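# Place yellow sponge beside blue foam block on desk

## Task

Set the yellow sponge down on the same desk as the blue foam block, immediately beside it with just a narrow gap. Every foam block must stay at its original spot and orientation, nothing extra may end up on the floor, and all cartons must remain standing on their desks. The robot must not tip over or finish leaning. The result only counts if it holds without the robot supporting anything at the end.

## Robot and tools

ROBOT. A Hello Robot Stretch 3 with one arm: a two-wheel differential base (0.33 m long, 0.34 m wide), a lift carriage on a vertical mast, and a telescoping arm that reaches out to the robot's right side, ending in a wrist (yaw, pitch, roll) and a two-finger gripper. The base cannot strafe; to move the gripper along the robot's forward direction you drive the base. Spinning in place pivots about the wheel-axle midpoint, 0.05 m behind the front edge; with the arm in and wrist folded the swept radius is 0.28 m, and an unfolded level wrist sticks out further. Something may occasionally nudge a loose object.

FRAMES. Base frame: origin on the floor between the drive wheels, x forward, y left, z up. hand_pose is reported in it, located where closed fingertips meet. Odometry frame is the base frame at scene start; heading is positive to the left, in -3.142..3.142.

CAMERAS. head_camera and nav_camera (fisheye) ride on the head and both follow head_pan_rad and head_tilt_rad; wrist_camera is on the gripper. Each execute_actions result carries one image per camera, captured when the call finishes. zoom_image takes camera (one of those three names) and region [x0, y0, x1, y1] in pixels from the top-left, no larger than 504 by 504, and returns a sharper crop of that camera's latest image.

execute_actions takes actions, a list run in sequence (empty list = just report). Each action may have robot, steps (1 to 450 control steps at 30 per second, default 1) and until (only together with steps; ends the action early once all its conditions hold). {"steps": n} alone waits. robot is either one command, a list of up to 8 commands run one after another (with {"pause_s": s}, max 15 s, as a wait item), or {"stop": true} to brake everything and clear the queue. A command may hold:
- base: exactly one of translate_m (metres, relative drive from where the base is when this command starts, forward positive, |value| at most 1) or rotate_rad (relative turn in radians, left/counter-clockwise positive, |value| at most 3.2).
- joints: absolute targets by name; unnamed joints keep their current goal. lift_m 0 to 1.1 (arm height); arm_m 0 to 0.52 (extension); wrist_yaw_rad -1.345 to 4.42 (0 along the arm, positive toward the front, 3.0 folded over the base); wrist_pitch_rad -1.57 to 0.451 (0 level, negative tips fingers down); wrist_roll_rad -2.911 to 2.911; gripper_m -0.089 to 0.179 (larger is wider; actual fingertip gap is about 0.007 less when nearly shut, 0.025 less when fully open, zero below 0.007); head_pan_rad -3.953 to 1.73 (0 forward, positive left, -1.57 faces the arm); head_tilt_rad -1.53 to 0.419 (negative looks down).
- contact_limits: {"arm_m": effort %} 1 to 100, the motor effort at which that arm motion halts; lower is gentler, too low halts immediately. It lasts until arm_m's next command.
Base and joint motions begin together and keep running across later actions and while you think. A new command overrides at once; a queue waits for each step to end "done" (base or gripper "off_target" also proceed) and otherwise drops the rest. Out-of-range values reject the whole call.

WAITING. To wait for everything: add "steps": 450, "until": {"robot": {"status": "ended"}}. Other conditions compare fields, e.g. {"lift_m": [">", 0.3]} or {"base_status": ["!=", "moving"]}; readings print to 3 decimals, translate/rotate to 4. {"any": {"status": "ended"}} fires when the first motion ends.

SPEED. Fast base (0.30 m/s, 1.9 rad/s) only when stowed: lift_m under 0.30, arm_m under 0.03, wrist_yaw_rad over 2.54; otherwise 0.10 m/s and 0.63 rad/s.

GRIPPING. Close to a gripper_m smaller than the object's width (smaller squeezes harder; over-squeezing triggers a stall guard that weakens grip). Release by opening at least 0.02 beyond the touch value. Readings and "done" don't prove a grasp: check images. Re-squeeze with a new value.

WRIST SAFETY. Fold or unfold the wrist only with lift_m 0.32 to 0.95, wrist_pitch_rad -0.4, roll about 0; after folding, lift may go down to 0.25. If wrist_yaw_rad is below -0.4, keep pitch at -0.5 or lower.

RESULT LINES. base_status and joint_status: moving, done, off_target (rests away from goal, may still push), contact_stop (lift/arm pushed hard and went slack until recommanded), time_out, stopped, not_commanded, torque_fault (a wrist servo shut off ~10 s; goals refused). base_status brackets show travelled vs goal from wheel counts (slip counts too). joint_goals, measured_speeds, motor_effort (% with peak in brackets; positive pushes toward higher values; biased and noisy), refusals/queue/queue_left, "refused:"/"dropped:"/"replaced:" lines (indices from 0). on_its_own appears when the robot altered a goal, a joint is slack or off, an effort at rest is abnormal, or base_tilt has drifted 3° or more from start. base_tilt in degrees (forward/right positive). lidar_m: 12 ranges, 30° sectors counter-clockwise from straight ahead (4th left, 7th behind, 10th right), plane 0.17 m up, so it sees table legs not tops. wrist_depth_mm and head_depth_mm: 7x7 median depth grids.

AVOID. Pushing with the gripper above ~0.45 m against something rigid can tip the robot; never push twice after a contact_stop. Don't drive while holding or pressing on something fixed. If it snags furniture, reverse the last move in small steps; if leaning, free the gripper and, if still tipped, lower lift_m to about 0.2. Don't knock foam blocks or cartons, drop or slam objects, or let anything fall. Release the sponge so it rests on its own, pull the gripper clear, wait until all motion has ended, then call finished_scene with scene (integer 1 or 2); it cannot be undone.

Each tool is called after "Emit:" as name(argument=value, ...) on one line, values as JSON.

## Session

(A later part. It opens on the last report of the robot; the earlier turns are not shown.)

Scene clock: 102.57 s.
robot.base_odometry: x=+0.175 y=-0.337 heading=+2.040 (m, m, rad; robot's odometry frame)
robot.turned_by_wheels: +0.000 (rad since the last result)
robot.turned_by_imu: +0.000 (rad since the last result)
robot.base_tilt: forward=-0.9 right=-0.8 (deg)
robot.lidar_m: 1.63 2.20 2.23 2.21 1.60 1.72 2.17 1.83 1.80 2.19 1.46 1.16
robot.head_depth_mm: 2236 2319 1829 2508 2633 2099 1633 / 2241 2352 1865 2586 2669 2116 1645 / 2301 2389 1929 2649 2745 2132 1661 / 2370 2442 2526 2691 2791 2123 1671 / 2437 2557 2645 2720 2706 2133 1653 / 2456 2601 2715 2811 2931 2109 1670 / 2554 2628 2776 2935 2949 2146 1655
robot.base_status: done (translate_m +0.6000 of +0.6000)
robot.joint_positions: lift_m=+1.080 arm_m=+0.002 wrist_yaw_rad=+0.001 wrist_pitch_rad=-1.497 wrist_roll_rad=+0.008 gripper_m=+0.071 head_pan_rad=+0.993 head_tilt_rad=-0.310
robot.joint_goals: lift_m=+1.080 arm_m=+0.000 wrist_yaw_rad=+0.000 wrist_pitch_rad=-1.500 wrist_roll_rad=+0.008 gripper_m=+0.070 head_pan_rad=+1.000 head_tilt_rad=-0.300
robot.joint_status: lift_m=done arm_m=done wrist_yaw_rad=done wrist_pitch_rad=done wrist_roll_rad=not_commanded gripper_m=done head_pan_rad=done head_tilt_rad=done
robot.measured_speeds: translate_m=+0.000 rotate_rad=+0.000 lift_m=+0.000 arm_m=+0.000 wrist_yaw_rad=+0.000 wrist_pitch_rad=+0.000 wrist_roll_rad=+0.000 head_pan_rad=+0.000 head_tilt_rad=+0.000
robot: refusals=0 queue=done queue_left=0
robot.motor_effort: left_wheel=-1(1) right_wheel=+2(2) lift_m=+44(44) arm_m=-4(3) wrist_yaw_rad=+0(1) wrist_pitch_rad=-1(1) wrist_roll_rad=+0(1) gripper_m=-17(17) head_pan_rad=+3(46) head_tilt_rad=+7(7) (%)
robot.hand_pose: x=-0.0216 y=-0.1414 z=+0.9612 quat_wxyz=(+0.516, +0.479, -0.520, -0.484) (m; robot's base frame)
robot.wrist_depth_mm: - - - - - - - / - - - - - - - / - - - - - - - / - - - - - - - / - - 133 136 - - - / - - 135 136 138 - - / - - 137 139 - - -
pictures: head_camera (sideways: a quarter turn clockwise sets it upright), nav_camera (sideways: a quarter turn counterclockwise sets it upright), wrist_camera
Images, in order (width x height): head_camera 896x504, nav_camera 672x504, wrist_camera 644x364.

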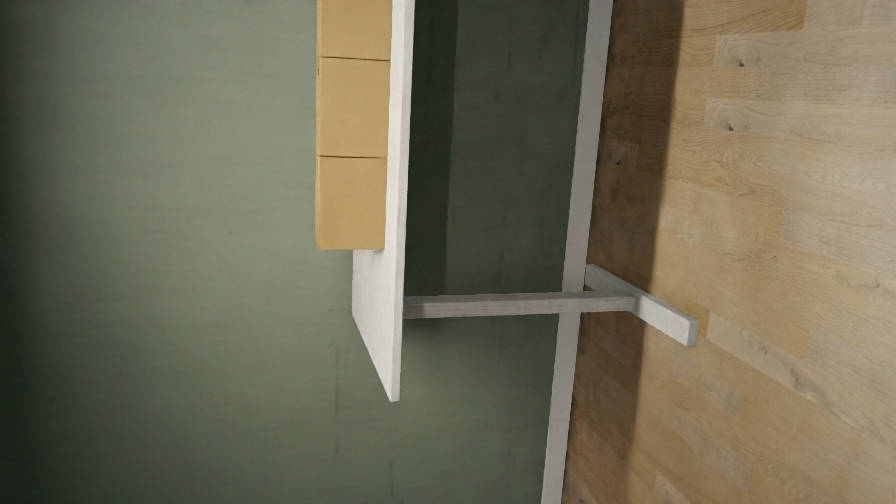

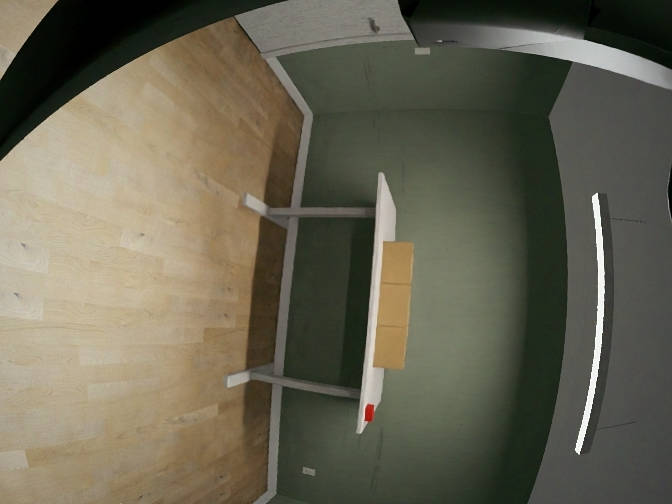

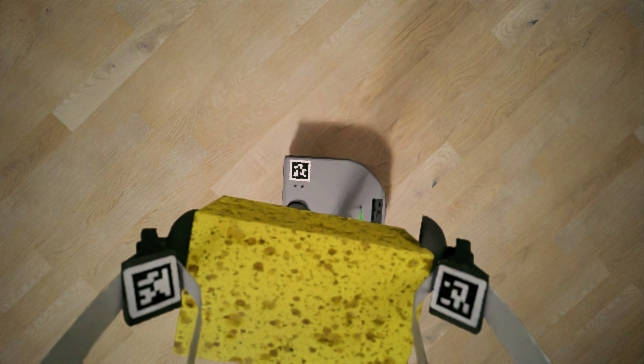

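Emit:
execute_actions(actions=[{"robot":[{"base":{"rotate_rad":0.3}},{"base":{"translate_m":1.0},"joints":{"head_pan_rad":-1.6,"head_tilt_rad":-0.25}},{"base":{"translate_m":0.45}}],"steps":450,"until":{"robot":{"status":"ended"}}},{"steps":300,"until":{"robot":{"status":"ended"}}}])

Emit:
execute_actions(actions=[{"robot":{"joints":{"head_pan_rad":1.5}},"steps":100,"until":{"robot":{"status":"ended"}}}])

Scene clock: 122.07 s.
robot.base_odometry: x=-0.834 y=+0.705 heading=+2.340 (m, m, rad; robot's odometry frame)
robot.turned_by_wheels: +0.300 (rad since the last result)
robot.turned_by_imu: +0.314 (rad since the last result)
robot.base_tilt: forward=-0.9 right=-0.8 (deg)
robot.lidar_m: 1.37 0.89 1.39 1.64 2.61 2.57 3.28 2.99 1.23 0.84 1.17 1.22
robot.head_depth_mm: 1341 1398 1456 1508 - - - / 1271 1322 1377 1424 - - - / 1211 1267 1307 1342 910 692 936 / 1158 1201 1247 1287 911 1383 1451 / 1104 1145 1186 1225 1126 1321 1386 / 1062 1092 1130 1170 1207 1263 1312 / 1013 1048 1083 1116 1151 1201 1246
robot.base_status: done (translate_m +0.4500 of +0.4500)
robot.joint_positions: lift_m=+1.080 arm_m=+0.002 wrist_yaw_rad=+0.001 wrist_pitch_rad=-1.497 wrist_roll_rad=+0.008 gripper_m=+0.071 head_pan_rad=-1.593 head_tilt_rad=-0.261
robot.joint_goals: lift_m=+1.080 arm_m=+0.000 wrist_yaw_rad=+0.000 wrist_pitch_rad=-1.500 wrist_roll_rad=+0.008 gripper_m=+0.070 head_pan_rad=-1.600 head_tilt_rad=-0.250
robot.joint_status: lift_m=done arm_m=done wrist_yaw_rad=done wrist_pitch_rad=done wrist_roll_rad=not_commanded gripper_m=done head_pan_rad=done head_tilt_rad=done
robot.measured_speeds: translate_m=+0.000 rotate_rad=+0.000 lift_m=+0.000 arm_m=+0.000 wrist_yaw_rad=+0.000 wrist_pitch_rad=+0.000 wrist_roll_rad=+0.000 head_pan_rad=+0.000 head_tilt_rad=+0.000
robot: refusals=0 queue=done queue_left=0
robot.motor_effort: left_wheel=-1(5) right_wheel=+3(5) lift_m=+44(44) arm_m=-4(4) wrist_yaw_rad=+0(0) wrist_pitch_rad=-1(1) wrist_roll_rad=+0(0) gripper_m=-17(17) head_pan_rad=-3(44) head_tilt_rad=+7(16) (%)
robot.hand_pose: x=-0.0216 y=-0.1414 z=+0.9612 quat_wxyz=(+0.516, +0.479, -0.520, -0.484) (m; robot's base frame)
robot.wrist_depth_mm: - - - - - - - / - - - - - - - / - - - - - - - / - - - - - - - / - - 133 136 - - - / - - 135 136 138 - - / - - 138 140 - - -
pictures: head_camera (sideways: a quarter turn clockwise sets it upright), nav_camera (sideways: a quarter turn counterclockwise sets it upright), wrist_camera
Images, in order (width x height): head_camera 896x504, nav_camera 672x504, wrist_camera 644x364.

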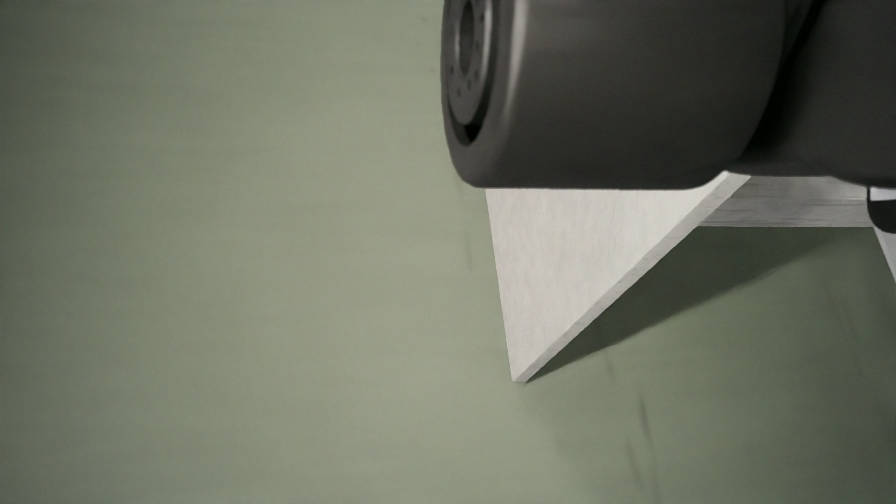

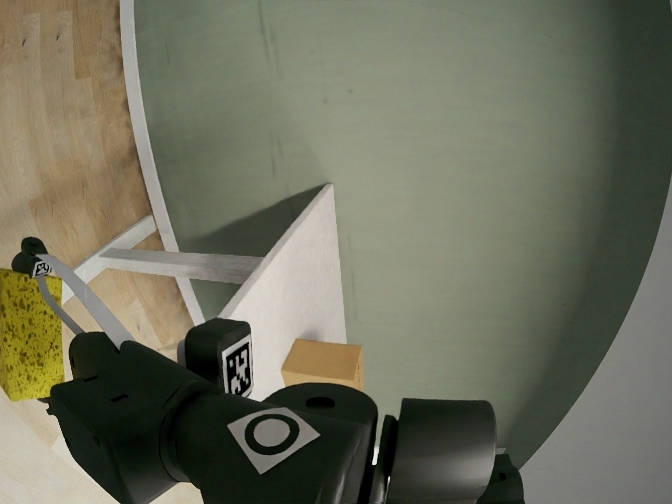

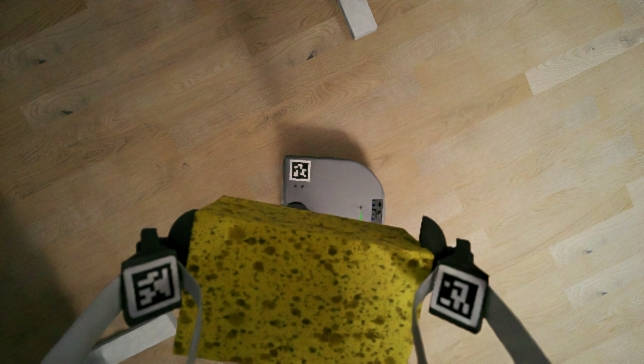

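Scene clock: 123.97 s.
robot.base_odometry: x=-0.834 y=+0.705 heading=+2.340 (m, m, rad; robot's odometry frame)
robot.turned_by_wheels: +0.000 (rad since the last result)
robot.turned_by_imu: +0.000 (rad since the last result)
robot.base_tilt: forward=-0.9 right=-0.8 (deg)
robot.lidar_m: 1.38 0.89 1.39 1.64 2.60 2.57 3.30 2.99 1.22 0.85 1.17 1.22
robot.head_depth_mm: 1614 1649 1695 908 851 1790 1754 / 1787 1865 1897 1003 906 2050 1748 / 2035 2126 2208 1140 1041 2180 1772 / 2397 2452 2554 1288 1739 2099 1771 / 2601 2702 2749 1646 2918 2282 1719 / 2467 2525 2605 2667 2794 2290 1767 / 2324 2411 2521 2587 2669 2197 1758
robot.base_status: done (translate_m +0.4500 of +0.4500)
robot.joint_positions: lift_m=+1.080 arm_m=+0.002 wrist_yaw_rad=+0.001 wrist_pitch_rad=-1.497 wrist_roll_rad=+0.008 gripper_m=+0.071 head_pan_rad=+1.493 head_tilt_rad=-0.261
robot.joint_goals: lift_m=+1.080 arm_m=+0.000 wrist_yaw_rad=+0.000 wrist_pitch_rad=-1.500 wrist_roll_rad=+0.008 gripper_m=+0.070 head_pan_rad=+1.500 head_tilt_rad=-0.250
robot.joint_status: lift_m=done arm_m=done wrist_yaw_rad=done wrist_pitch_rad=done wrist_roll_rad=not_commanded gripper_m=done head_pan_rad=done head_tilt_rad=done
robot.measured_speeds: translate_m=+0.000 rotate_rad=+0.000 lift_m=+0.000 arm_m=+0.000 wrist_yaw_rad=+0.000 wrist_pitch_rad=+0.000 wrist_roll_rad=+0.000 head_pan_rad=+0.000 head_tilt_rad=+0.000
robot: refusals=0 queue=done queue_left=0
robot.motor_effort: left_wheel=-1(1) right_wheel=+3(2) lift_m=+44(44) arm_m=-4(4) wrist_yaw_rad=+0(0) wrist_pitch_rad=-1(1) wrist_roll_rad=+0(0) gripper_m=-17(17) head_pan_rad=+4(43) head_tilt_rad=+8(8) (%)
robot.hand_pose: x=-0.0216 y=-0.1414 z=+0.9612 quat_wxyz=(+0.516, +0.479, -0.520, -0.484) (m; robot's base frame)
robot.wrist_depth_mm: - - - - - - - / - - - - - - - / - - - - - - - / - - - - - - - / - - 133 136 - - - / - - 135 137 139 - - / - - 138 139 - - -
pictures: head_camera (sideways: a quarter turn clockwise sets it upright), nav_camera (sideways: a quarter turn counterclockwise sets it upright), wrist_camera
Images, in order (width x height): head_camera 896x504, nav_camera 672x504, wrist_camera 644x364.

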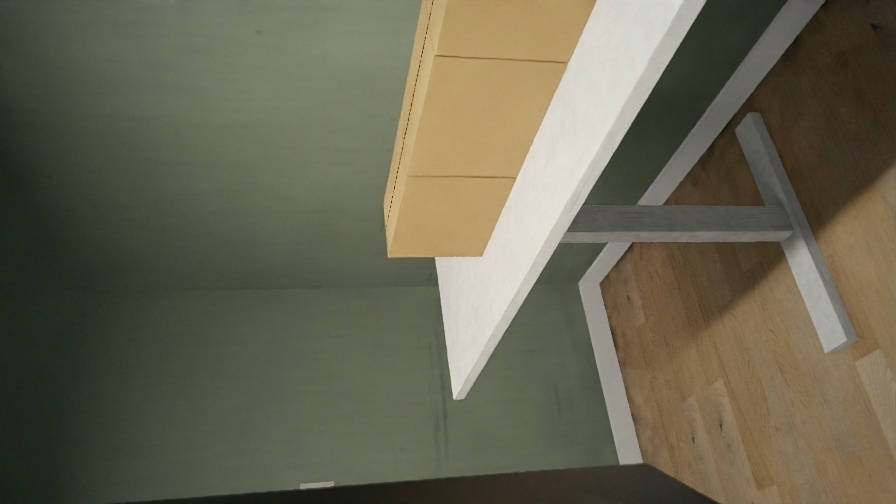

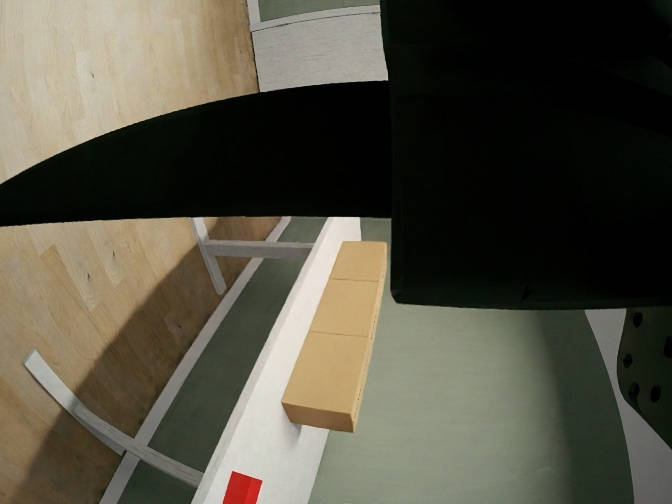

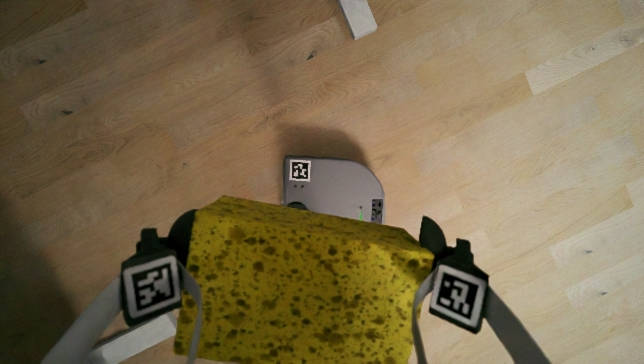

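Go further into the corner, lower the arm out of view.

Emit:
execute_actions(actions=[{"robot":{"base":{"translate_m":0.7},"joints":{"lift_m":0.6,"head_pan_rad":-2.0,"head_tilt_rad":-0.25}},"steps":450,"until":{"robot":{"status":"ended"}}}])

Emit:
execute_actions(actions=[{"robot":{"joints":{"head_pan_rad":1.73}},"steps":100,"until":{"robot":{"status":"ended"}}}])

Scene clock: 132.67 s.
robot.base_odometry: x=-1.320 y=+1.208 heading=+2.340 (m, m, rad; robot's odometry frame)
robot.turned_by_wheels: +0.000 (rad since the last result)
robot.turned_by_imu: +0.005 (rad since the last result)
robot.base_tilt: forward=-0.8 right=-0.8 (deg)
robot.lidar_m: 0.74 0.72 0.76 0.55 2.95 3.05 3.98 1.76 1.11 0.86 0.84 0.88
robot.head_depth_mm: 1678 1767 1868 1627 1112 1148 1199 / 1443 1512 1578 1548 1698 1852 1749 / 1267 1332 1370 1387 1477 1559 1611 / 1136 1170 1218 1253 1305 1373 1432 / 1022 1059 1090 1121 1168 1215 1257 / 925 956 988 1020 1052 1082 1127 / 857 878 901 928 956 983 1015
robot.base_status: done (translate_m +0.7000 of +0.7000)
robot.joint_positions: lift_m=+0.600 arm_m=+0.002 wrist_yaw_rad=+0.001 wrist_pitch_rad=-1.497 wrist_roll_rad=+0.008 gripper_m=+0.071 head_pan_rad=-1.993 head_tilt_rad=-0.261
robot.joint_goals: lift_m=+0.600 arm_m=+0.000 wrist_yaw_rad=+0.000 wrist_pitch_rad=-1.500 wrist_roll_rad=+0.008 gripper_m=+0.070 head_pan_rad=-2.000 head_tilt_rad=-0.250
robot.joint_status: lift_m=done arm_m=done wrist_yaw_rad=done wrist_pitch_rad=done wrist_roll_rad=not_commanded gripper_m=done head_pan_rad=done head_tilt_rad=done
robot.measured_speeds: translate_m=+0.000 rotate_rad=+0.000 lift_m=+0.000 arm_m=+0.000 wrist_yaw_rad=+0.000 wrist_pitch_rad=+0.000 wrist_roll_rad=+0.000 head_pan_rad=+0.000 head_tilt_rad=+0.000
robot: refusals=0 queue=done queue_left=0
robot.motor_effort: left_wheel=-1(2) right_wheel=+2(6) lift_m=+32(45) arm_m=-4(4) wrist_yaw_rad=-1(0) wrist_pitch_rad=-1(1) wrist_roll_rad=+0(0) gripper_m=-17(16) head_pan_rad=-3(44) head_tilt_rad=+7(8) (%)
robot.hand_pose: x=-0.0216 y=-0.1414 z=+0.4816 quat_wxyz=(+0.516, +0.479, -0.520, -0.484) (m; robot's base frame)
robot.wrist_depth_mm: 600 609 622 630 640 642 654 / 615 622 633 634 651 646 671 / 622 634 642 642 656 665 671 / 633 633 644 - 661 673 685 / 638 653 133 136 144 687 701 / 645 - 135 136 138 694 697 / 659 663 138 139 141 699 715
pictures: head_camera (sideways: a quarter turn clockwise sets it upright), nav_camera (sideways: a quarter turn counterclockwise sets it upright), wrist_camera
Images, in order (width x height): head_camera 896x504, nav_camera 672x504, wrist_camera 644x364.

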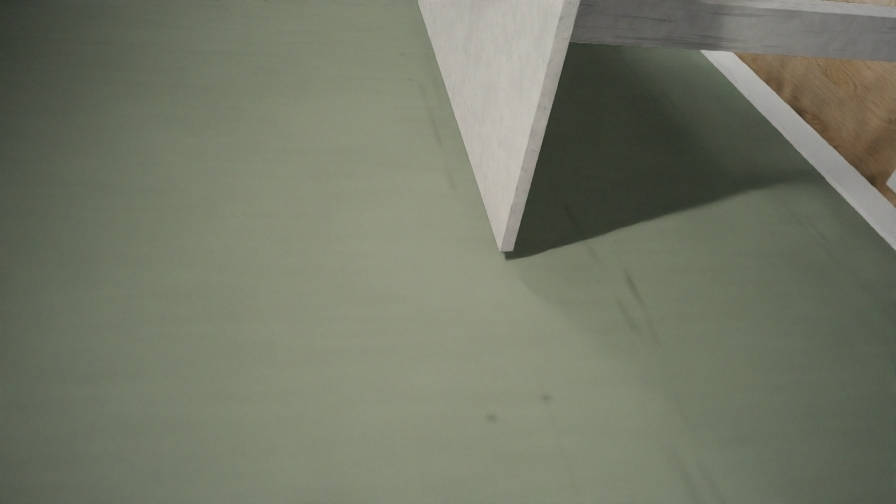

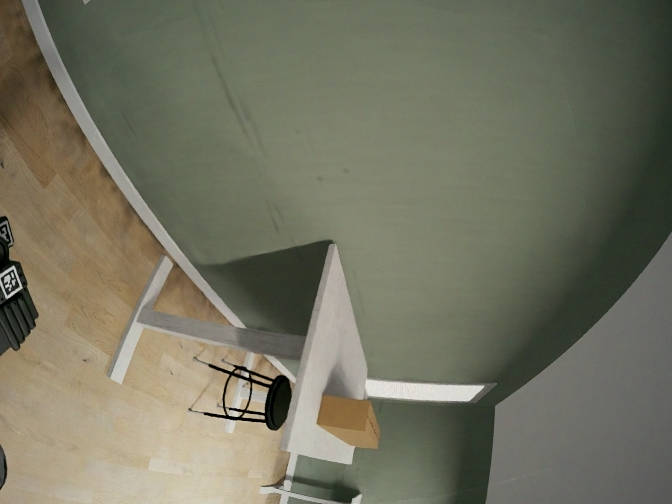

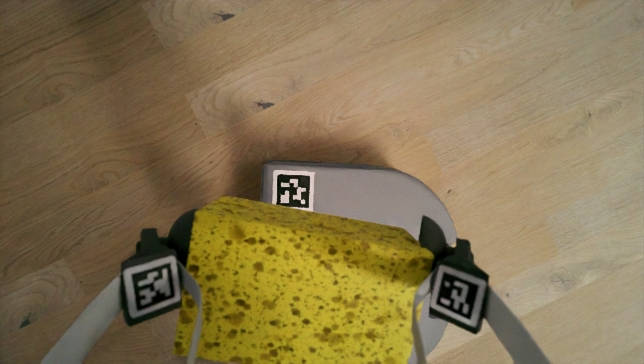

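Scene clock: 134.83 s.
robot.base_odometry: x=-1.320 y=+1.208 heading=+2.340 (m, m, rad; robot's odometry frame)
robot.turned_by_wheels: +0.000 (rad since the last result)
robot.turned_by_imu: +0.000 (rad since the last result)
robot.base_tilt: forward=-0.9 right=-0.8 (deg)
robot.lidar_m: 0.74 0.72 0.76 0.55 2.95 3.05 3.99 1.76 1.11 0.86 0.84 0.87
robot.head_depth_mm: 1126 1157 1189 1214 903 629 480 / 1341 1396 1422 1404 905 629 480 / 1642 1715 1772 1629 908 629 482 / 2144 2231 2339 1642 910 630 481 / 2650 2763 2879 1334 769 630 482 / 2638 2701 2832 824 751 634 482 / - - - - - - -
robot.base_status: done (translate_m +0.7000 of +0.7000)
robot.joint_positions: lift_m=+0.600 arm_m=+0.002 wrist_yaw_rad=+0.001 wrist_pitch_rad=-1.497 wrist_roll_rad=+0.008 gripper_m=+0.071 head_pan_rad=+1.709 head_tilt_rad=-0.260
robot.joint_goals: lift_m=+0.600 arm_m=+0.000 wrist_yaw_rad=+0.000 wrist_pitch_rad=-1.500 wrist_roll_rad=+0.008 gripper_m=+0.070 head_pan_rad=+1.730 head_tilt_rad=-0.250
robot.joint_status: lift_m=done arm_m=done wrist_yaw_rad=done wrist_pitch_rad=done wrist_roll_rad=not_commanded gripper_m=done head_pan_rad=off_target head_tilt_rad=done
robot.measured_speeds: translate_m=+0.000 rotate_rad=+0.000 lift_m=+0.000 arm_m=+0.000 wrist_yaw_rad=+0.000 wrist_pitch_rad=+0.000 wrist_roll_rad=+0.000 head_pan_rad=+0.000 head_tilt_rad=+0.000
robot: refusals=0 queue=dropped queue_left=0
robot.motor_effort: left_wheel=-1(1) right_wheel=+2(3) lift_m=+32(31) arm_m=-4(3) wrist_yaw_rad=+0(0) wrist_pitch_rad=-1(1) wrist_roll_rad=+0(0) gripper_m=-17(17) head_pan_rad=+4(45) head_tilt_rad=+7(7) (%)
robot.hand_pose: x=-0.0216 y=-0.1414 z=+0.4816 quat_wxyz=(+0.516, +0.479, -0.520, -0.484) (m; robot's base frame)
robot.wrist_depth_mm: 607 611 617 623 639 648 647 / 615 623 623 636 644 648 659 / 619 625 636 649 653 668 675 / 630 641 640 - 663 679 687 / 638 649 133 136 144 680 687 / 647 - 135 136 138 703 706 / 660 667 137 139 141 705 728
pictures: head_camera (sideways: a quarter turn clockwise sets it upright), nav_camera (sideways: a quarter turn counterclockwise sets it upright), wrist_camera
Images, in order (width x height): head_camera 896x504, nav_camera 672x504, wrist_camera 644x364.

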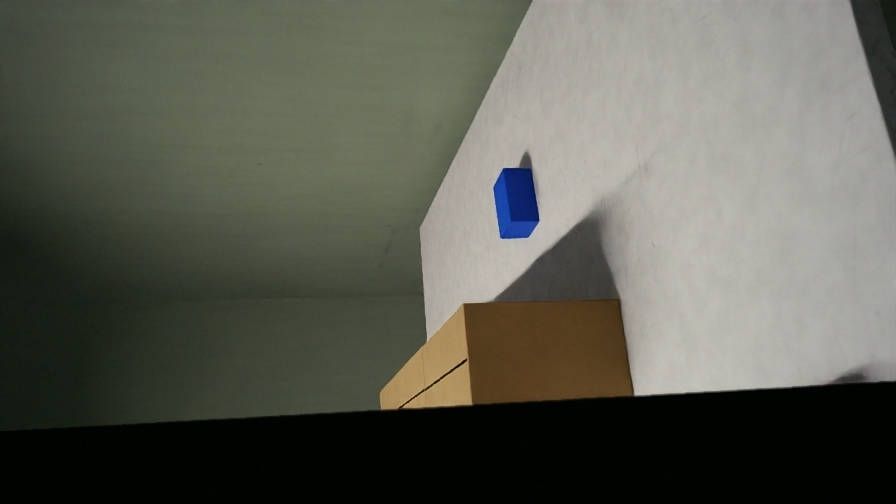

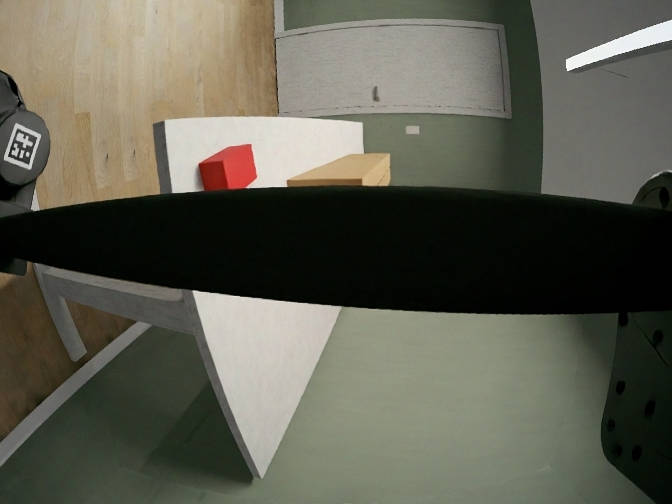

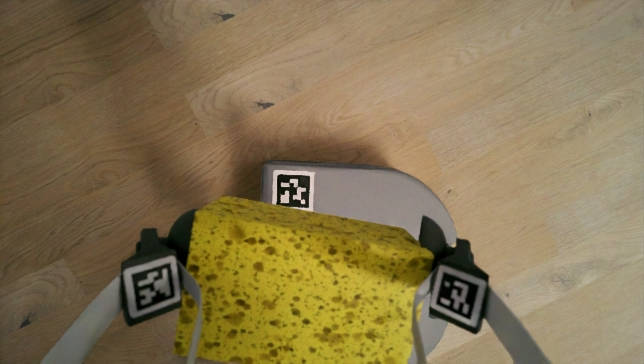

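Emit:
execute_actions(actions=[{"robot":[{"base":{"translate_m":-0.3},"joints":{"lift_m":1.09}},{"base":{"rotate_rad":1.84},"joints":{"head_pan_rad":-0.5,"head_tilt_rad":-0.8}}],"steps":450,"until":{"robot":{"status":"ended"}}}])

Scene clock: 145.17 s.
robot.base_odometry: x=-1.112 y=+0.992 heading=-2.103 (m, m, rad; robot's odometry frame)
robot.turned_by_wheels: +1.840 (rad since the last result)
robot.turned_by_imu: +1.858 (rad since the last result)
robot.base_tilt: forward=-0.9 right=-0.8 (deg)
robot.lidar_m: 1.67 2.77 3.25 3.35 1.91 0.95 0.98 0.98 1.13 0.98 0.66 0.63
robot.head_depth_mm: 1013 785 598 514 1455 1338 1176 / 1079 792 603 489 958 1224 1187 / 1154 796 605 464 443 1356 1178 / 1172 800 609 467 445 1364 1158 / 634 687 613 494 1555 1359 1200 / 603 665 618 544 1599 1368 1198 / 668 749 642 1915 1589 1367 1208
robot.base_status: done (rotate_rad +1.8399 of +1.8400)
robot.joint_positions: lift_m=+1.090 arm_m=+0.002 wrist_yaw_rad=+0.001 wrist_pitch_rad=-1.497 wrist_roll_rad=+0.008 gripper_m=+0.071 head_pan_rad=-0.493 head_tilt_rad=-0.790
robot.joint_goals: lift_m=+1.090 arm_m=+0.000 wrist_yaw_rad=+0.000 wrist_pitch_rad=-1.500 wrist_roll_rad=+0.008 gripper_m=+0.070 head_pan_rad=-0.500 head_tilt_rad=-0.800
robot.joint_status: lift_m=done arm_m=done wrist_yaw_rad=done wrist_pitch_rad=done wrist_roll_rad=not_commanded gripper_m=done head_pan_rad=done head_tilt_rad=done
robot.measured_speeds: translate_m=+0.000 rotate_rad=+0.000 lift_m=+0.000 arm_m=+0.000 wrist_yaw_rad=+0.000 wrist_pitch_rad=+0.000 wrist_roll_rad=+0.000 head_pan_rad=+0.000 head_tilt_rad=+0.000
robot: refusals=0 queue=done queue_left=0
robot.motor_effort: left_wheel=-1(5) right_wheel=+2(5) lift_m=+44(46) arm_m=-4(4) wrist_yaw_rad=+0(0) wrist_pitch_rad=-1(1) wrist_roll_rad=+0(1) gripper_m=-17(17) head_pan_rad=-4(44) head_tilt_rad=-7(49) (%)
robot.hand_pose: x=-0.0216 y=-0.1414 z=+0.9712 quat_wxyz=(+0.516, +0.479, -0.520, -0.484) (m; robot's base frame)
robot.wrist_depth_mm: - - - - - - 996 / - - - - - - - / - - - - - - - / - - - - - - - / - - 133 136 - - - / - - 135 136 138 - - / - - 137 139 - - -
pictures: head_camera (sideways: a quarter turn clockwise sets it upright), nav_camera (sideways: a quarter turn counterclockwise sets it upright), wrist_camera
Images, in order (width x height): head_camera 896x504, nav_camera 672x504, wrist_camera 644x364.

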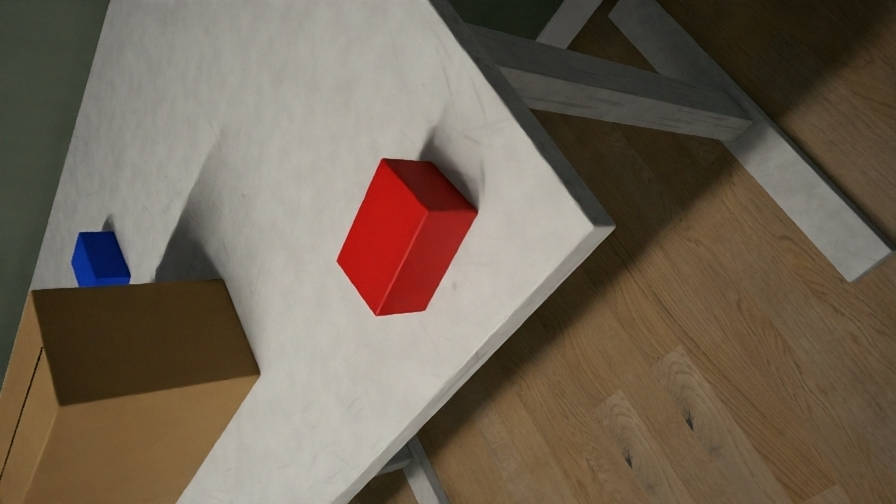

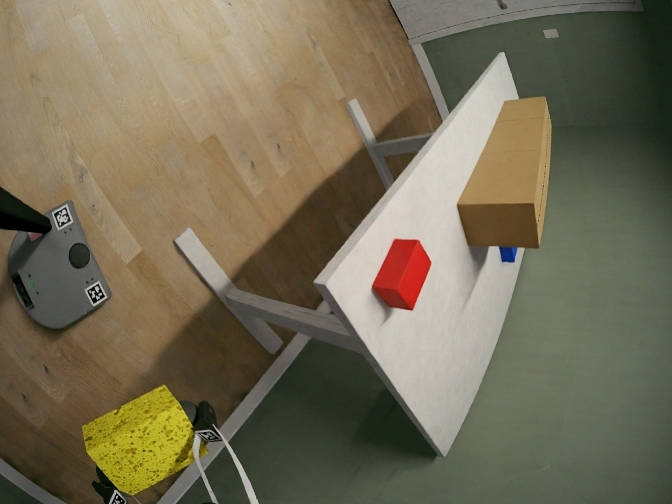

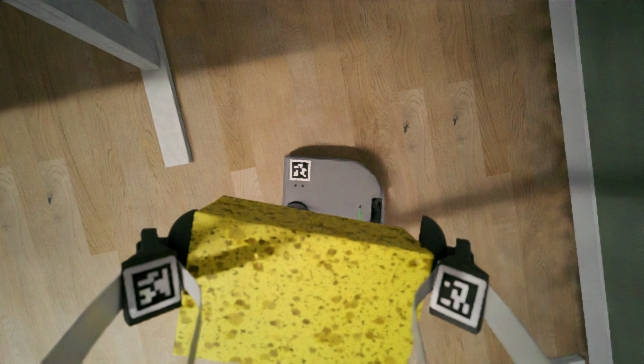

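Emit:
execute_actions(actions=[{"robot":[{"base":{"rotate_rad":0.25}},{"base":{"translate_m":0.45}},{"base":{"rotate_rad":-0.16}},{"base":{"translate_m":0.4},"joints":{"head_pan_rad":-1.3,"head_tilt_rad":-0.8}}],"steps":450,"until":{"robot":{"status":"ended"}}}])

Scene clock: 161.13 s.
robot.base_odometry: x=-1.409 y=+0.198 heading=-2.013 (m, m, rad; robot's odometry frame)
robot.turned_by_wheels: +0.090 (rad since the last result)
robot.turned_by_imu: +0.098 (rad since the last result)
robot.base_tilt: forward=-0.9 right=-0.8 (deg)
robot.lidar_m: 1.92 1.95 2.26 3.44 1.91 1.61 1.82 1.57 0.65 0.93 0.93 0.87
robot.head_depth_mm: 779 785 299 296 346 - - / 793 789 297 301 357 361 - / 807 798 292 310 370 362 - / 817 804 294 315 379 356 312 / 833 809 294 322 387 357 313 / 845 812 297 330 390 358 314 / 860 819 299 338 399 359 315
robot.base_status: done (translate_m +0.4000 of +0.4000)
robot.joint_positions: lift_m=+1.090 arm_m=+0.002 wrist_yaw_rad=+0.001 wrist_pitch_rad=-1.497 wrist_roll_rad=+0.008 gripper_m=+0.071 head_pan_rad=-1.293 head_tilt_rad=-0.790
robot.joint_goals: lift_m=+1.090 arm_m=+0.000 wrist_yaw_rad=+0.000 wrist_pitch_rad=-1.500 wrist_roll_rad=+0.008 gripper_m=+0.070 head_pan_rad=-1.300 head_tilt_rad=-0.800
robot.joint_status: lift_m=done arm_m=done wrist_yaw_rad=done wrist_pitch_rad=done wrist_roll_rad=not_commanded gripper_m=done head_pan_rad=done head_tilt_rad=done
robot.measured_speeds: translate_m=+0.000 rotate_rad=+0.000 lift_m=+0.000 arm_m=+0.000 wrist_yaw_rad=+0.000 wrist_pitch_rad=+0.000 wrist_roll_rad=+0.000 head_pan_rad=+0.000 head_tilt_rad=+0.000
robot: refusals=0 queue=done queue_left=0
robot.motor_effort: left_wheel=+2(6) right_wheel=-1(7) lift_m=+44(45) arm_m=-3(4) wrist_yaw_rad=-1(0) wrist_pitch_rad=-1(1) wrist_roll_rad=+0(1) gripper_m=-17(17) head_pan_rad=-3(43) head_tilt_rad=-6(7) (%)
robot.hand_pose: x=-0.0216 y=-0.1414 z=+0.9712 quat_wxyz=(+0.516, +0.479, -0.520, -0.484) (m; robot's base frame)
robot.wrist_depth_mm: 167 168 170 172 175 176 179 / 169 171 173 175 177 180 182 / 171 173 176 177 180 182 185 / 174 176 178 181 183 185 188 / 177 178 133 136 184 188 191 / 179 - 135 137 138 - - / - - 138 139 - - -
pictures: head_camera (sideways: a quarter turn clockwise sets it upright), nav_camera (sideways: a quarter turn counterclockwise sets it upright), wrist_camera
Images, in order (width x height): head_camera 896x504, nav_camera 672x504, wrist_camera 644x364.

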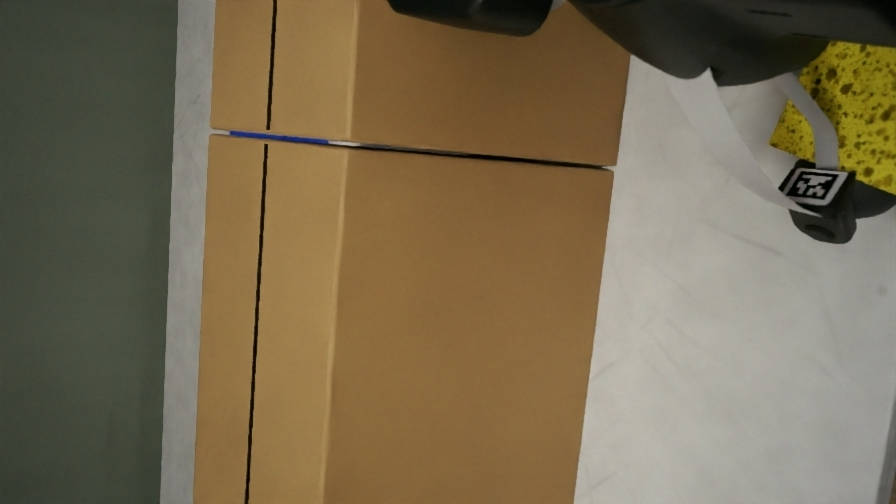

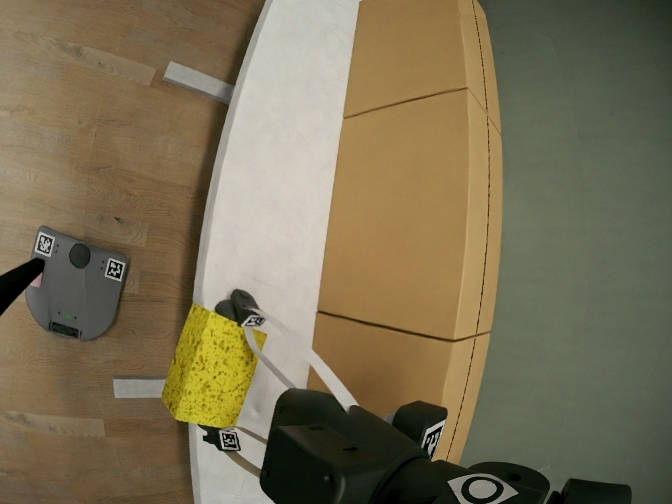

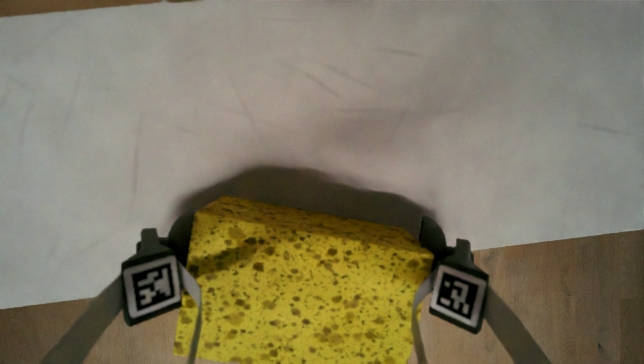

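Emit:
execute_actions(actions=[{"robot":[{"joints":{"lift_m":1.1,"wrist_yaw_rad":1.5}},{"joints":{"wrist_pitch_rad":-0.1}},{"base":{"translate_m":-0.25},"joints":{"head_pan_rad":-1.2,"head_tilt_rad":-0.7}}],"steps":450,"until":{"robot":{"status":"ended"}}}])

Scene clock: 169.97 s.
robot.base_odometry: x=-1.302 y=+0.424 heading=-2.013 (m, m, rad; robot's odometry frame)
robot.turned_by_wheels: +0.000 (rad since the last result)
robot.turned_by_imu: +0.001 (rad since the last result)
robot.base_tilt: forward=-0.9 right=-0.8 (deg)
robot.lidar_m: 2.17 2.19 2.43 3.37 2.04 1.39 1.57 1.59 0.55 0.55 0.97 1.11
robot.head_depth_mm: 793 868 769 - - 366 324 / - - - - - 367 324 / - - - - - 376 325 / - - - - 415 377 326 / - - - - 423 378 327 / 921 982 - - 431 380 334 / 920 991 345 - 441 380 342
robot.base_status: done (translate_m -0.2500 of -0.2500)
robot.joint_positions: lift_m=+1.100 arm_m=+0.002 wrist_yaw_rad=+1.499 wrist_pitch_rad=-0.123 wrist_roll_rad=+0.008 gripper_m=+0.071 head_pan_rad=-1.207 head_tilt_rad=-0.705
robot.joint_goals: lift_m=+1.100 arm_m=+0.000 wrist_yaw_rad=+1.500 wrist_pitch_rad=-0.100 wrist_roll_rad=+0.008 gripper_m=+0.070 head_pan_rad=-1.200 head_tilt_rad=-0.700
robot.joint_status: lift_m=done arm_m=done wrist_yaw_rad=done wrist_pitch_rad=done wrist_roll_rad=not_commanded gripper_m=done head_pan_rad=done head_tilt_rad=done
robot.measured_speeds: translate_m=+0.000 rotate_rad=+0.000 lift_m=+0.000 arm_m=+0.000 wrist_yaw_rad=+0.000 wrist_pitch_rad=+0.000 wrist_roll_rad=+0.000 head_pan_rad=+0.000 head_tilt_rad=+0.000
robot: refusals=0 queue=done queue_left=0
robot.motor_effort: left_wheel=+2(2) right_wheel=-2(4) lift_m=+45(45) arm_m=-4(3) wrist_yaw_rad=+0(2) wrist_pitch_rad=+12(12) wrist_roll_rad=+1(1) gripper_m=-18(17) head_pan_rad=+3(15) head_tilt_rad=+4(17) (%)
robot.hand_pose: x=+0.2294 y=-0.1647 z=+1.1832 quat_wxyz=(+0.545, +0.514, -0.489, +0.447) (m; robot's base frame)
robot.wrist_depth_mm: - - - - - - 761 / - - - - - - 760 / - - - - - - 761 / - - - 602 538 986 765 / - - 133 136 307 377 753 / - - 135 136 138 241 256 / - - 137 139 186 205 190
pictures: head_camera (sideways: a quarter turn clockwise sets it upright), nav_camera (sideways: a quarter turn counterclockwise sets it upright), wrist_camera
Images, in order (width x height): head_camera 896x504, nav_camera 672x504, wrist_camera 644x364.

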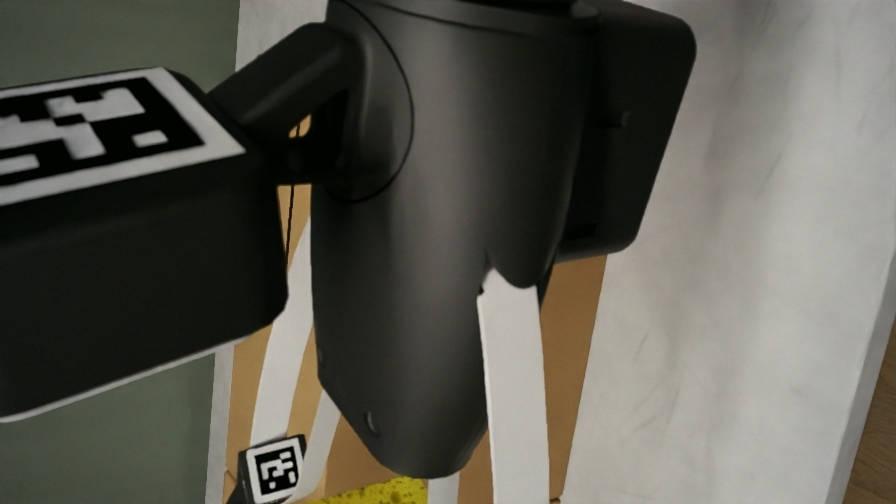

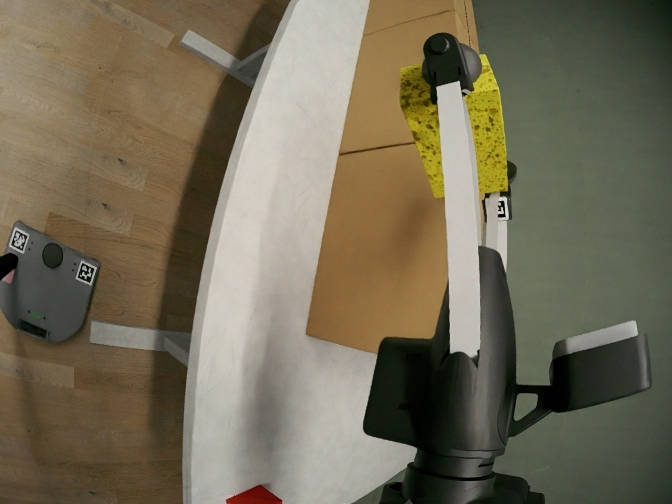

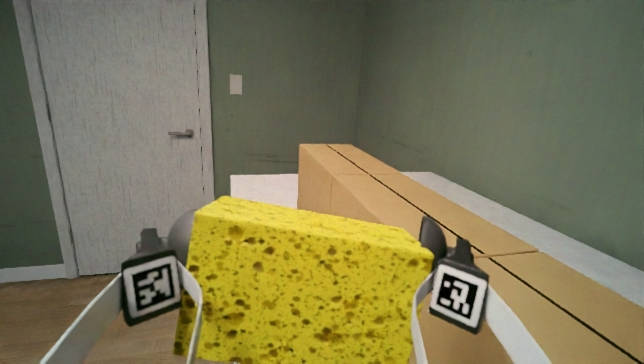

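Emit:
execute_actions(actions=[{"robot":[{"joints":{"arm_m":0.32},"contact_limits":{"arm_m":15}},{"joints":{"wrist_pitch_rad":-0.7}}],"steps":450,"until":{"robot":{"status":"ended"}}}])

Scene clock: 177.03 s.
robot.base_odometry: x=-1.302 y=+0.424 heading=-2.013 (m, m, rad; robot's odometry frame)
robot.turned_by_wheels: +0.000 (rad since the last result)
robot.turned_by_imu: +0.002 (rad since the last result)
robot.base_tilt: forward=-0.8 right=-0.8 (deg)
robot.lidar_m: 2.17 2.20 2.43 3.36 2.03 1.38 1.58 1.59 0.55 0.55 0.97 1.11
robot.head_depth_mm: 788 442 427 508 443 375 323 / 811 444 416 468 444 376 325 / 817 447 455 506 446 377 325 / 820 443 502 533 448 378 326 / 865 514 561 553 450 379 327 / 898 974 723 555 451 380 334 / 922 981 458 480 452 381 342
robot.base_status: done (translate_m -0.2500 of -0.2500)
robot.joint_positions: lift_m=+1.100 arm_m=+0.320 wrist_yaw_rad=+1.504 wrist_pitch_rad=-0.270 wrist_roll_rad=-0.009 gripper_m=+0.071 head_pan_rad=-1.207 head_tilt_rad=-0.704
robot.joint_goals: lift_m=+1.100 arm_m=+0.320 wrist_yaw_rad=+1.500 wrist_pitch_rad=-0.283 wrist_roll_rad=-0.009 gripper_m=+0.070 head_pan_rad=-1.200 head_tilt_rad=-0.700
robot.joint_status: lift_m=done arm_m=done wrist_yaw_rad=done wrist_pitch_rad=time_out wrist_roll_rad=not_commanded gripper_m=done head_pan_rad=done head_tilt_rad=done
robot.measured_speeds: translate_m=+0.000 rotate_rad=-0.001 lift_m=+0.000 arm_m=+0.000 wrist_yaw_rad=+0.000 wrist_pitch_rad=+0.000 wrist_roll_rad=+0.000 head_pan_rad=+0.000 head_tilt_rad=+0.000
robot: refusals=0 queue=dropped queue_left=0
robot.on_its_own: wrist_pitch_rad is held at -0.283, not at your -0.700, since a time_out
robot.motor_effort: left_wheel=+2(7) right_wheel=-2(14) lift_m=+28(45) arm_m=+2(2) wrist_yaw_rad=-3(3) wrist_pitch_rad=-7(100) wrist_roll_rad=+11(24) gripper_m=-16(17) head_pan_rad=+3(4) head_tilt_rad=+3(4) (%)
robot.contact_limits: arm_m 15 (drawing in: default 18, maximum 29; extending or still: default 23, maximum 38)
robot.hand_pose: x=+0.2187 y=-0.4807 z=+1.1476 quat_wxyz=(+0.579, +0.546, -0.444, +0.412) (m; robot's base frame)
robot.wrist_depth_mm: - - - - 952 623 464 / - - - - 960 624 461 / - 364 924 - 961 635 469 / 246 263 123 128 143 630 467 / 253 264 128 129 130 579 472 / 273 - 141 141 142 455 454 / 314 315 140 138 140 144 383
pictures: head_camera (sideways: a quarter turn clockwise sets it upright), nav_camera (sideways: a quarter turn counterclockwise sets it upright), wrist_camera
Images, in order (width x height): head_camera 896x504, nav_camera 672x504, wrist_camera 644x364.

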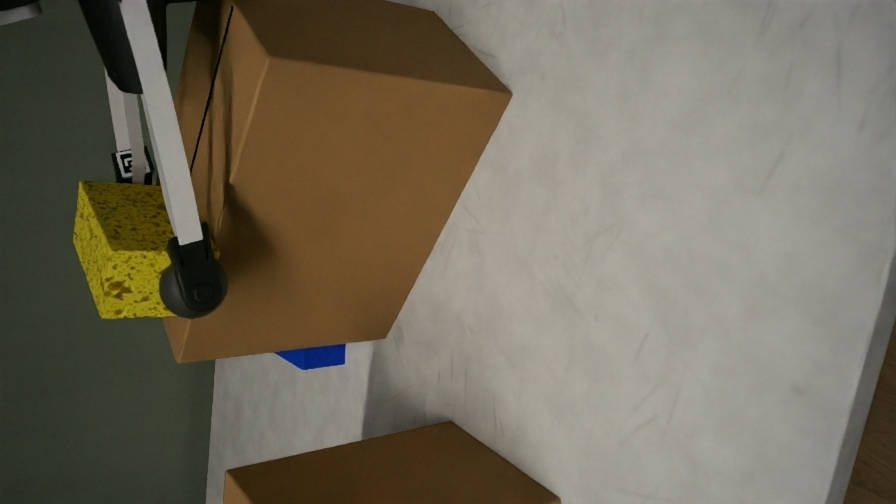

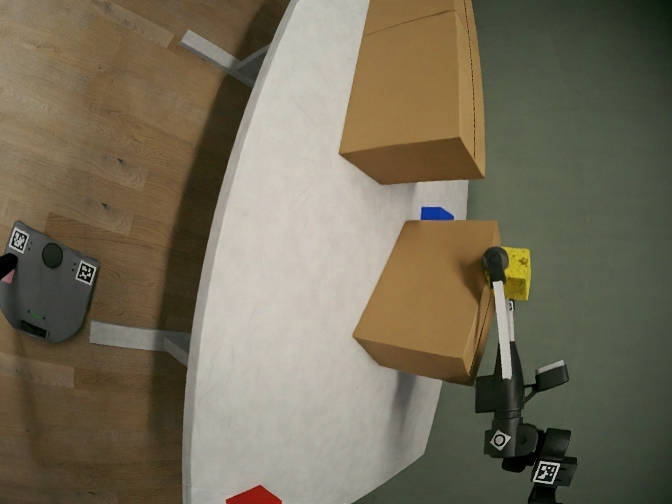

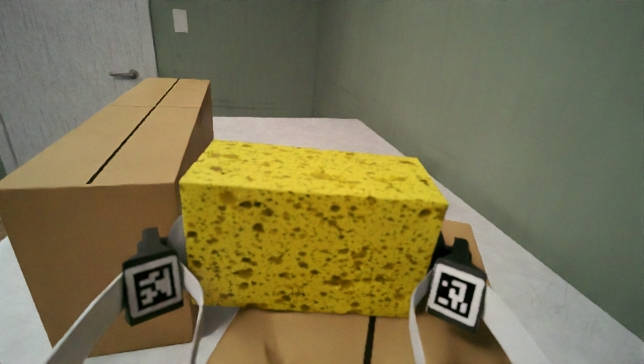

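Emit:
execute_actions(actions=[{"robot":[{"joints":{"wrist_pitch_rad":0.25}},{"joints":{"arm_m":0.0,"head_tilt_rad":-0.6}},{"base":{"translate_m":0.25}}],"steps":450,"until":{"robot":{"status":"ended"}}}])

Scene clock: 187.23 s.
robot.base_odometry: x=-1.409 y=+0.198 heading=-2.014 (m, m, rad; robot's odometry frame)
robot.turned_by_wheels: +0.000 (rad since the last result)
robot.turned_by_imu: +0.003 (rad since the last result)
robot.base_tilt: forward=-0.9 right=-0.8 (deg)
robot.lidar_m: 1.92 1.95 2.27 3.46 1.90 1.61 1.82 1.57 0.65 0.93 0.93 0.87
robot.head_depth_mm: - - - - 465 406 344 / - - - - - 388 345 / - 885 - - - 351 346 / - 901 - - - 360 347 / 832 887 - - 335 374 348 / 849 - - 306 336 382 348 / 870 955 - 315 350 393 349
robot.base_status: done (translate_m +0.2500 of +0.2500)
robot.joint_positions: lift_m=+1.100 arm_m=+0.002 wrist_yaw_rad=+1.501 wrist_pitch_rad=+0.227 wrist_roll_rad=+0.002 gripper_m=+0.071 head_pan_rad=-1.207 head_tilt_rad=-0.606
robot.joint_goals: lift_m=+1.100 arm_m=+0.000 wrist_yaw_rad=+1.500 wrist_pitch_rad=+0.250 wrist_roll_rad=+0.002 gripper_m=+0.070 head_pan_rad=-1.200 head_tilt_rad=-0.600
robot.joint_status: lift_m=done arm_m=done wrist_yaw_rad=done wrist_pitch_rad=done wrist_roll_rad=not_commanded gripper_m=done head_pan_rad=done head_tilt_rad=done
robot.measured_speeds: translate_m=+0.000 rotate_rad=+0.000 lift_m=+0.000 arm_m=+0.000 wrist_yaw_rad=+0.000 wrist_pitch_rad=+0.000 wrist_roll_rad=+0.000 head_pan_rad=+0.000 head_tilt_rad=+0.000
robot: refusals=0 queue=done queue_left=0
robot.motor_effort: left_wheel=+1(6) right_wheel=-1(3) lift_m=+32(32) arm_m=-4(3) wrist_yaw_rad=+0(3) wrist_pitch_rad=+13(14) wrist_roll_rad=+4(11) gripper_m=-16(16) head_pan_rad=+3(4) head_tilt_rad=+5(20) (%)
robot.hand_pose: x=+0.2331 y=-0.1644 z=+1.2731 quat_wxyz=(+0.459, +0.421, -0.569, +0.537) (m; robot's base frame)
robot.wrist_depth_mm: - - - - - - 755 / - - - - - - 740 / - - - - - 996 744 / - - 122 129 144 - 739 / - - 128 129 130 987 720 / - - 141 141 142 930 729 / - - - 438 446 839 701
pictures: head_camera (sideways: a quarter turn clockwise sets it upright), nav_camera (sideways: a quarter turn counterclockwise sets it upright), wrist_camera
Images, in order (width x height): head_camera 896x504, nav_camera 672x504, wrist_camera 644x364.

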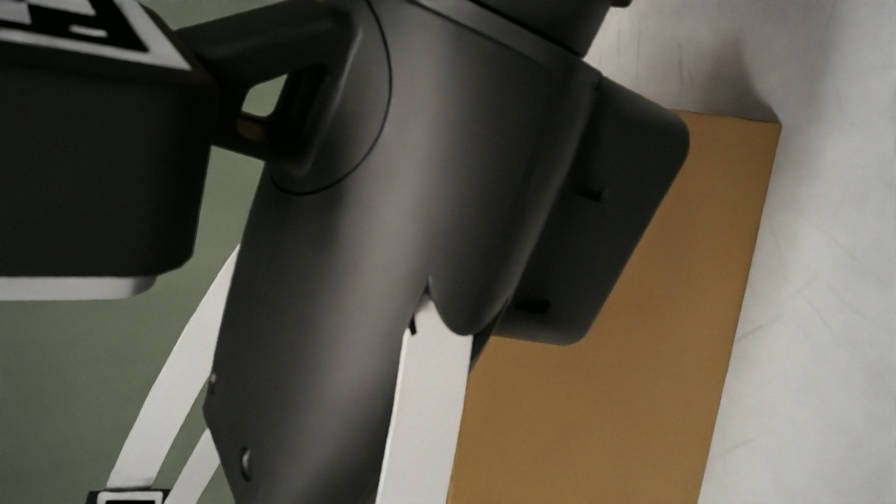

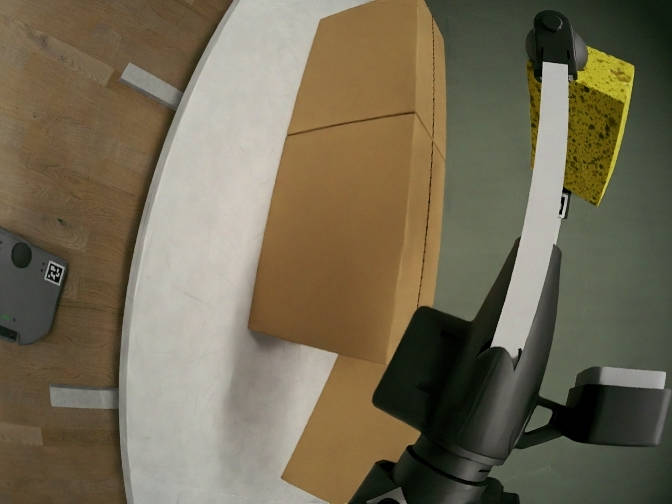

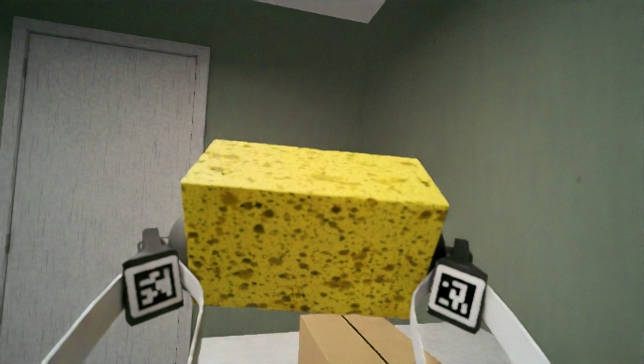

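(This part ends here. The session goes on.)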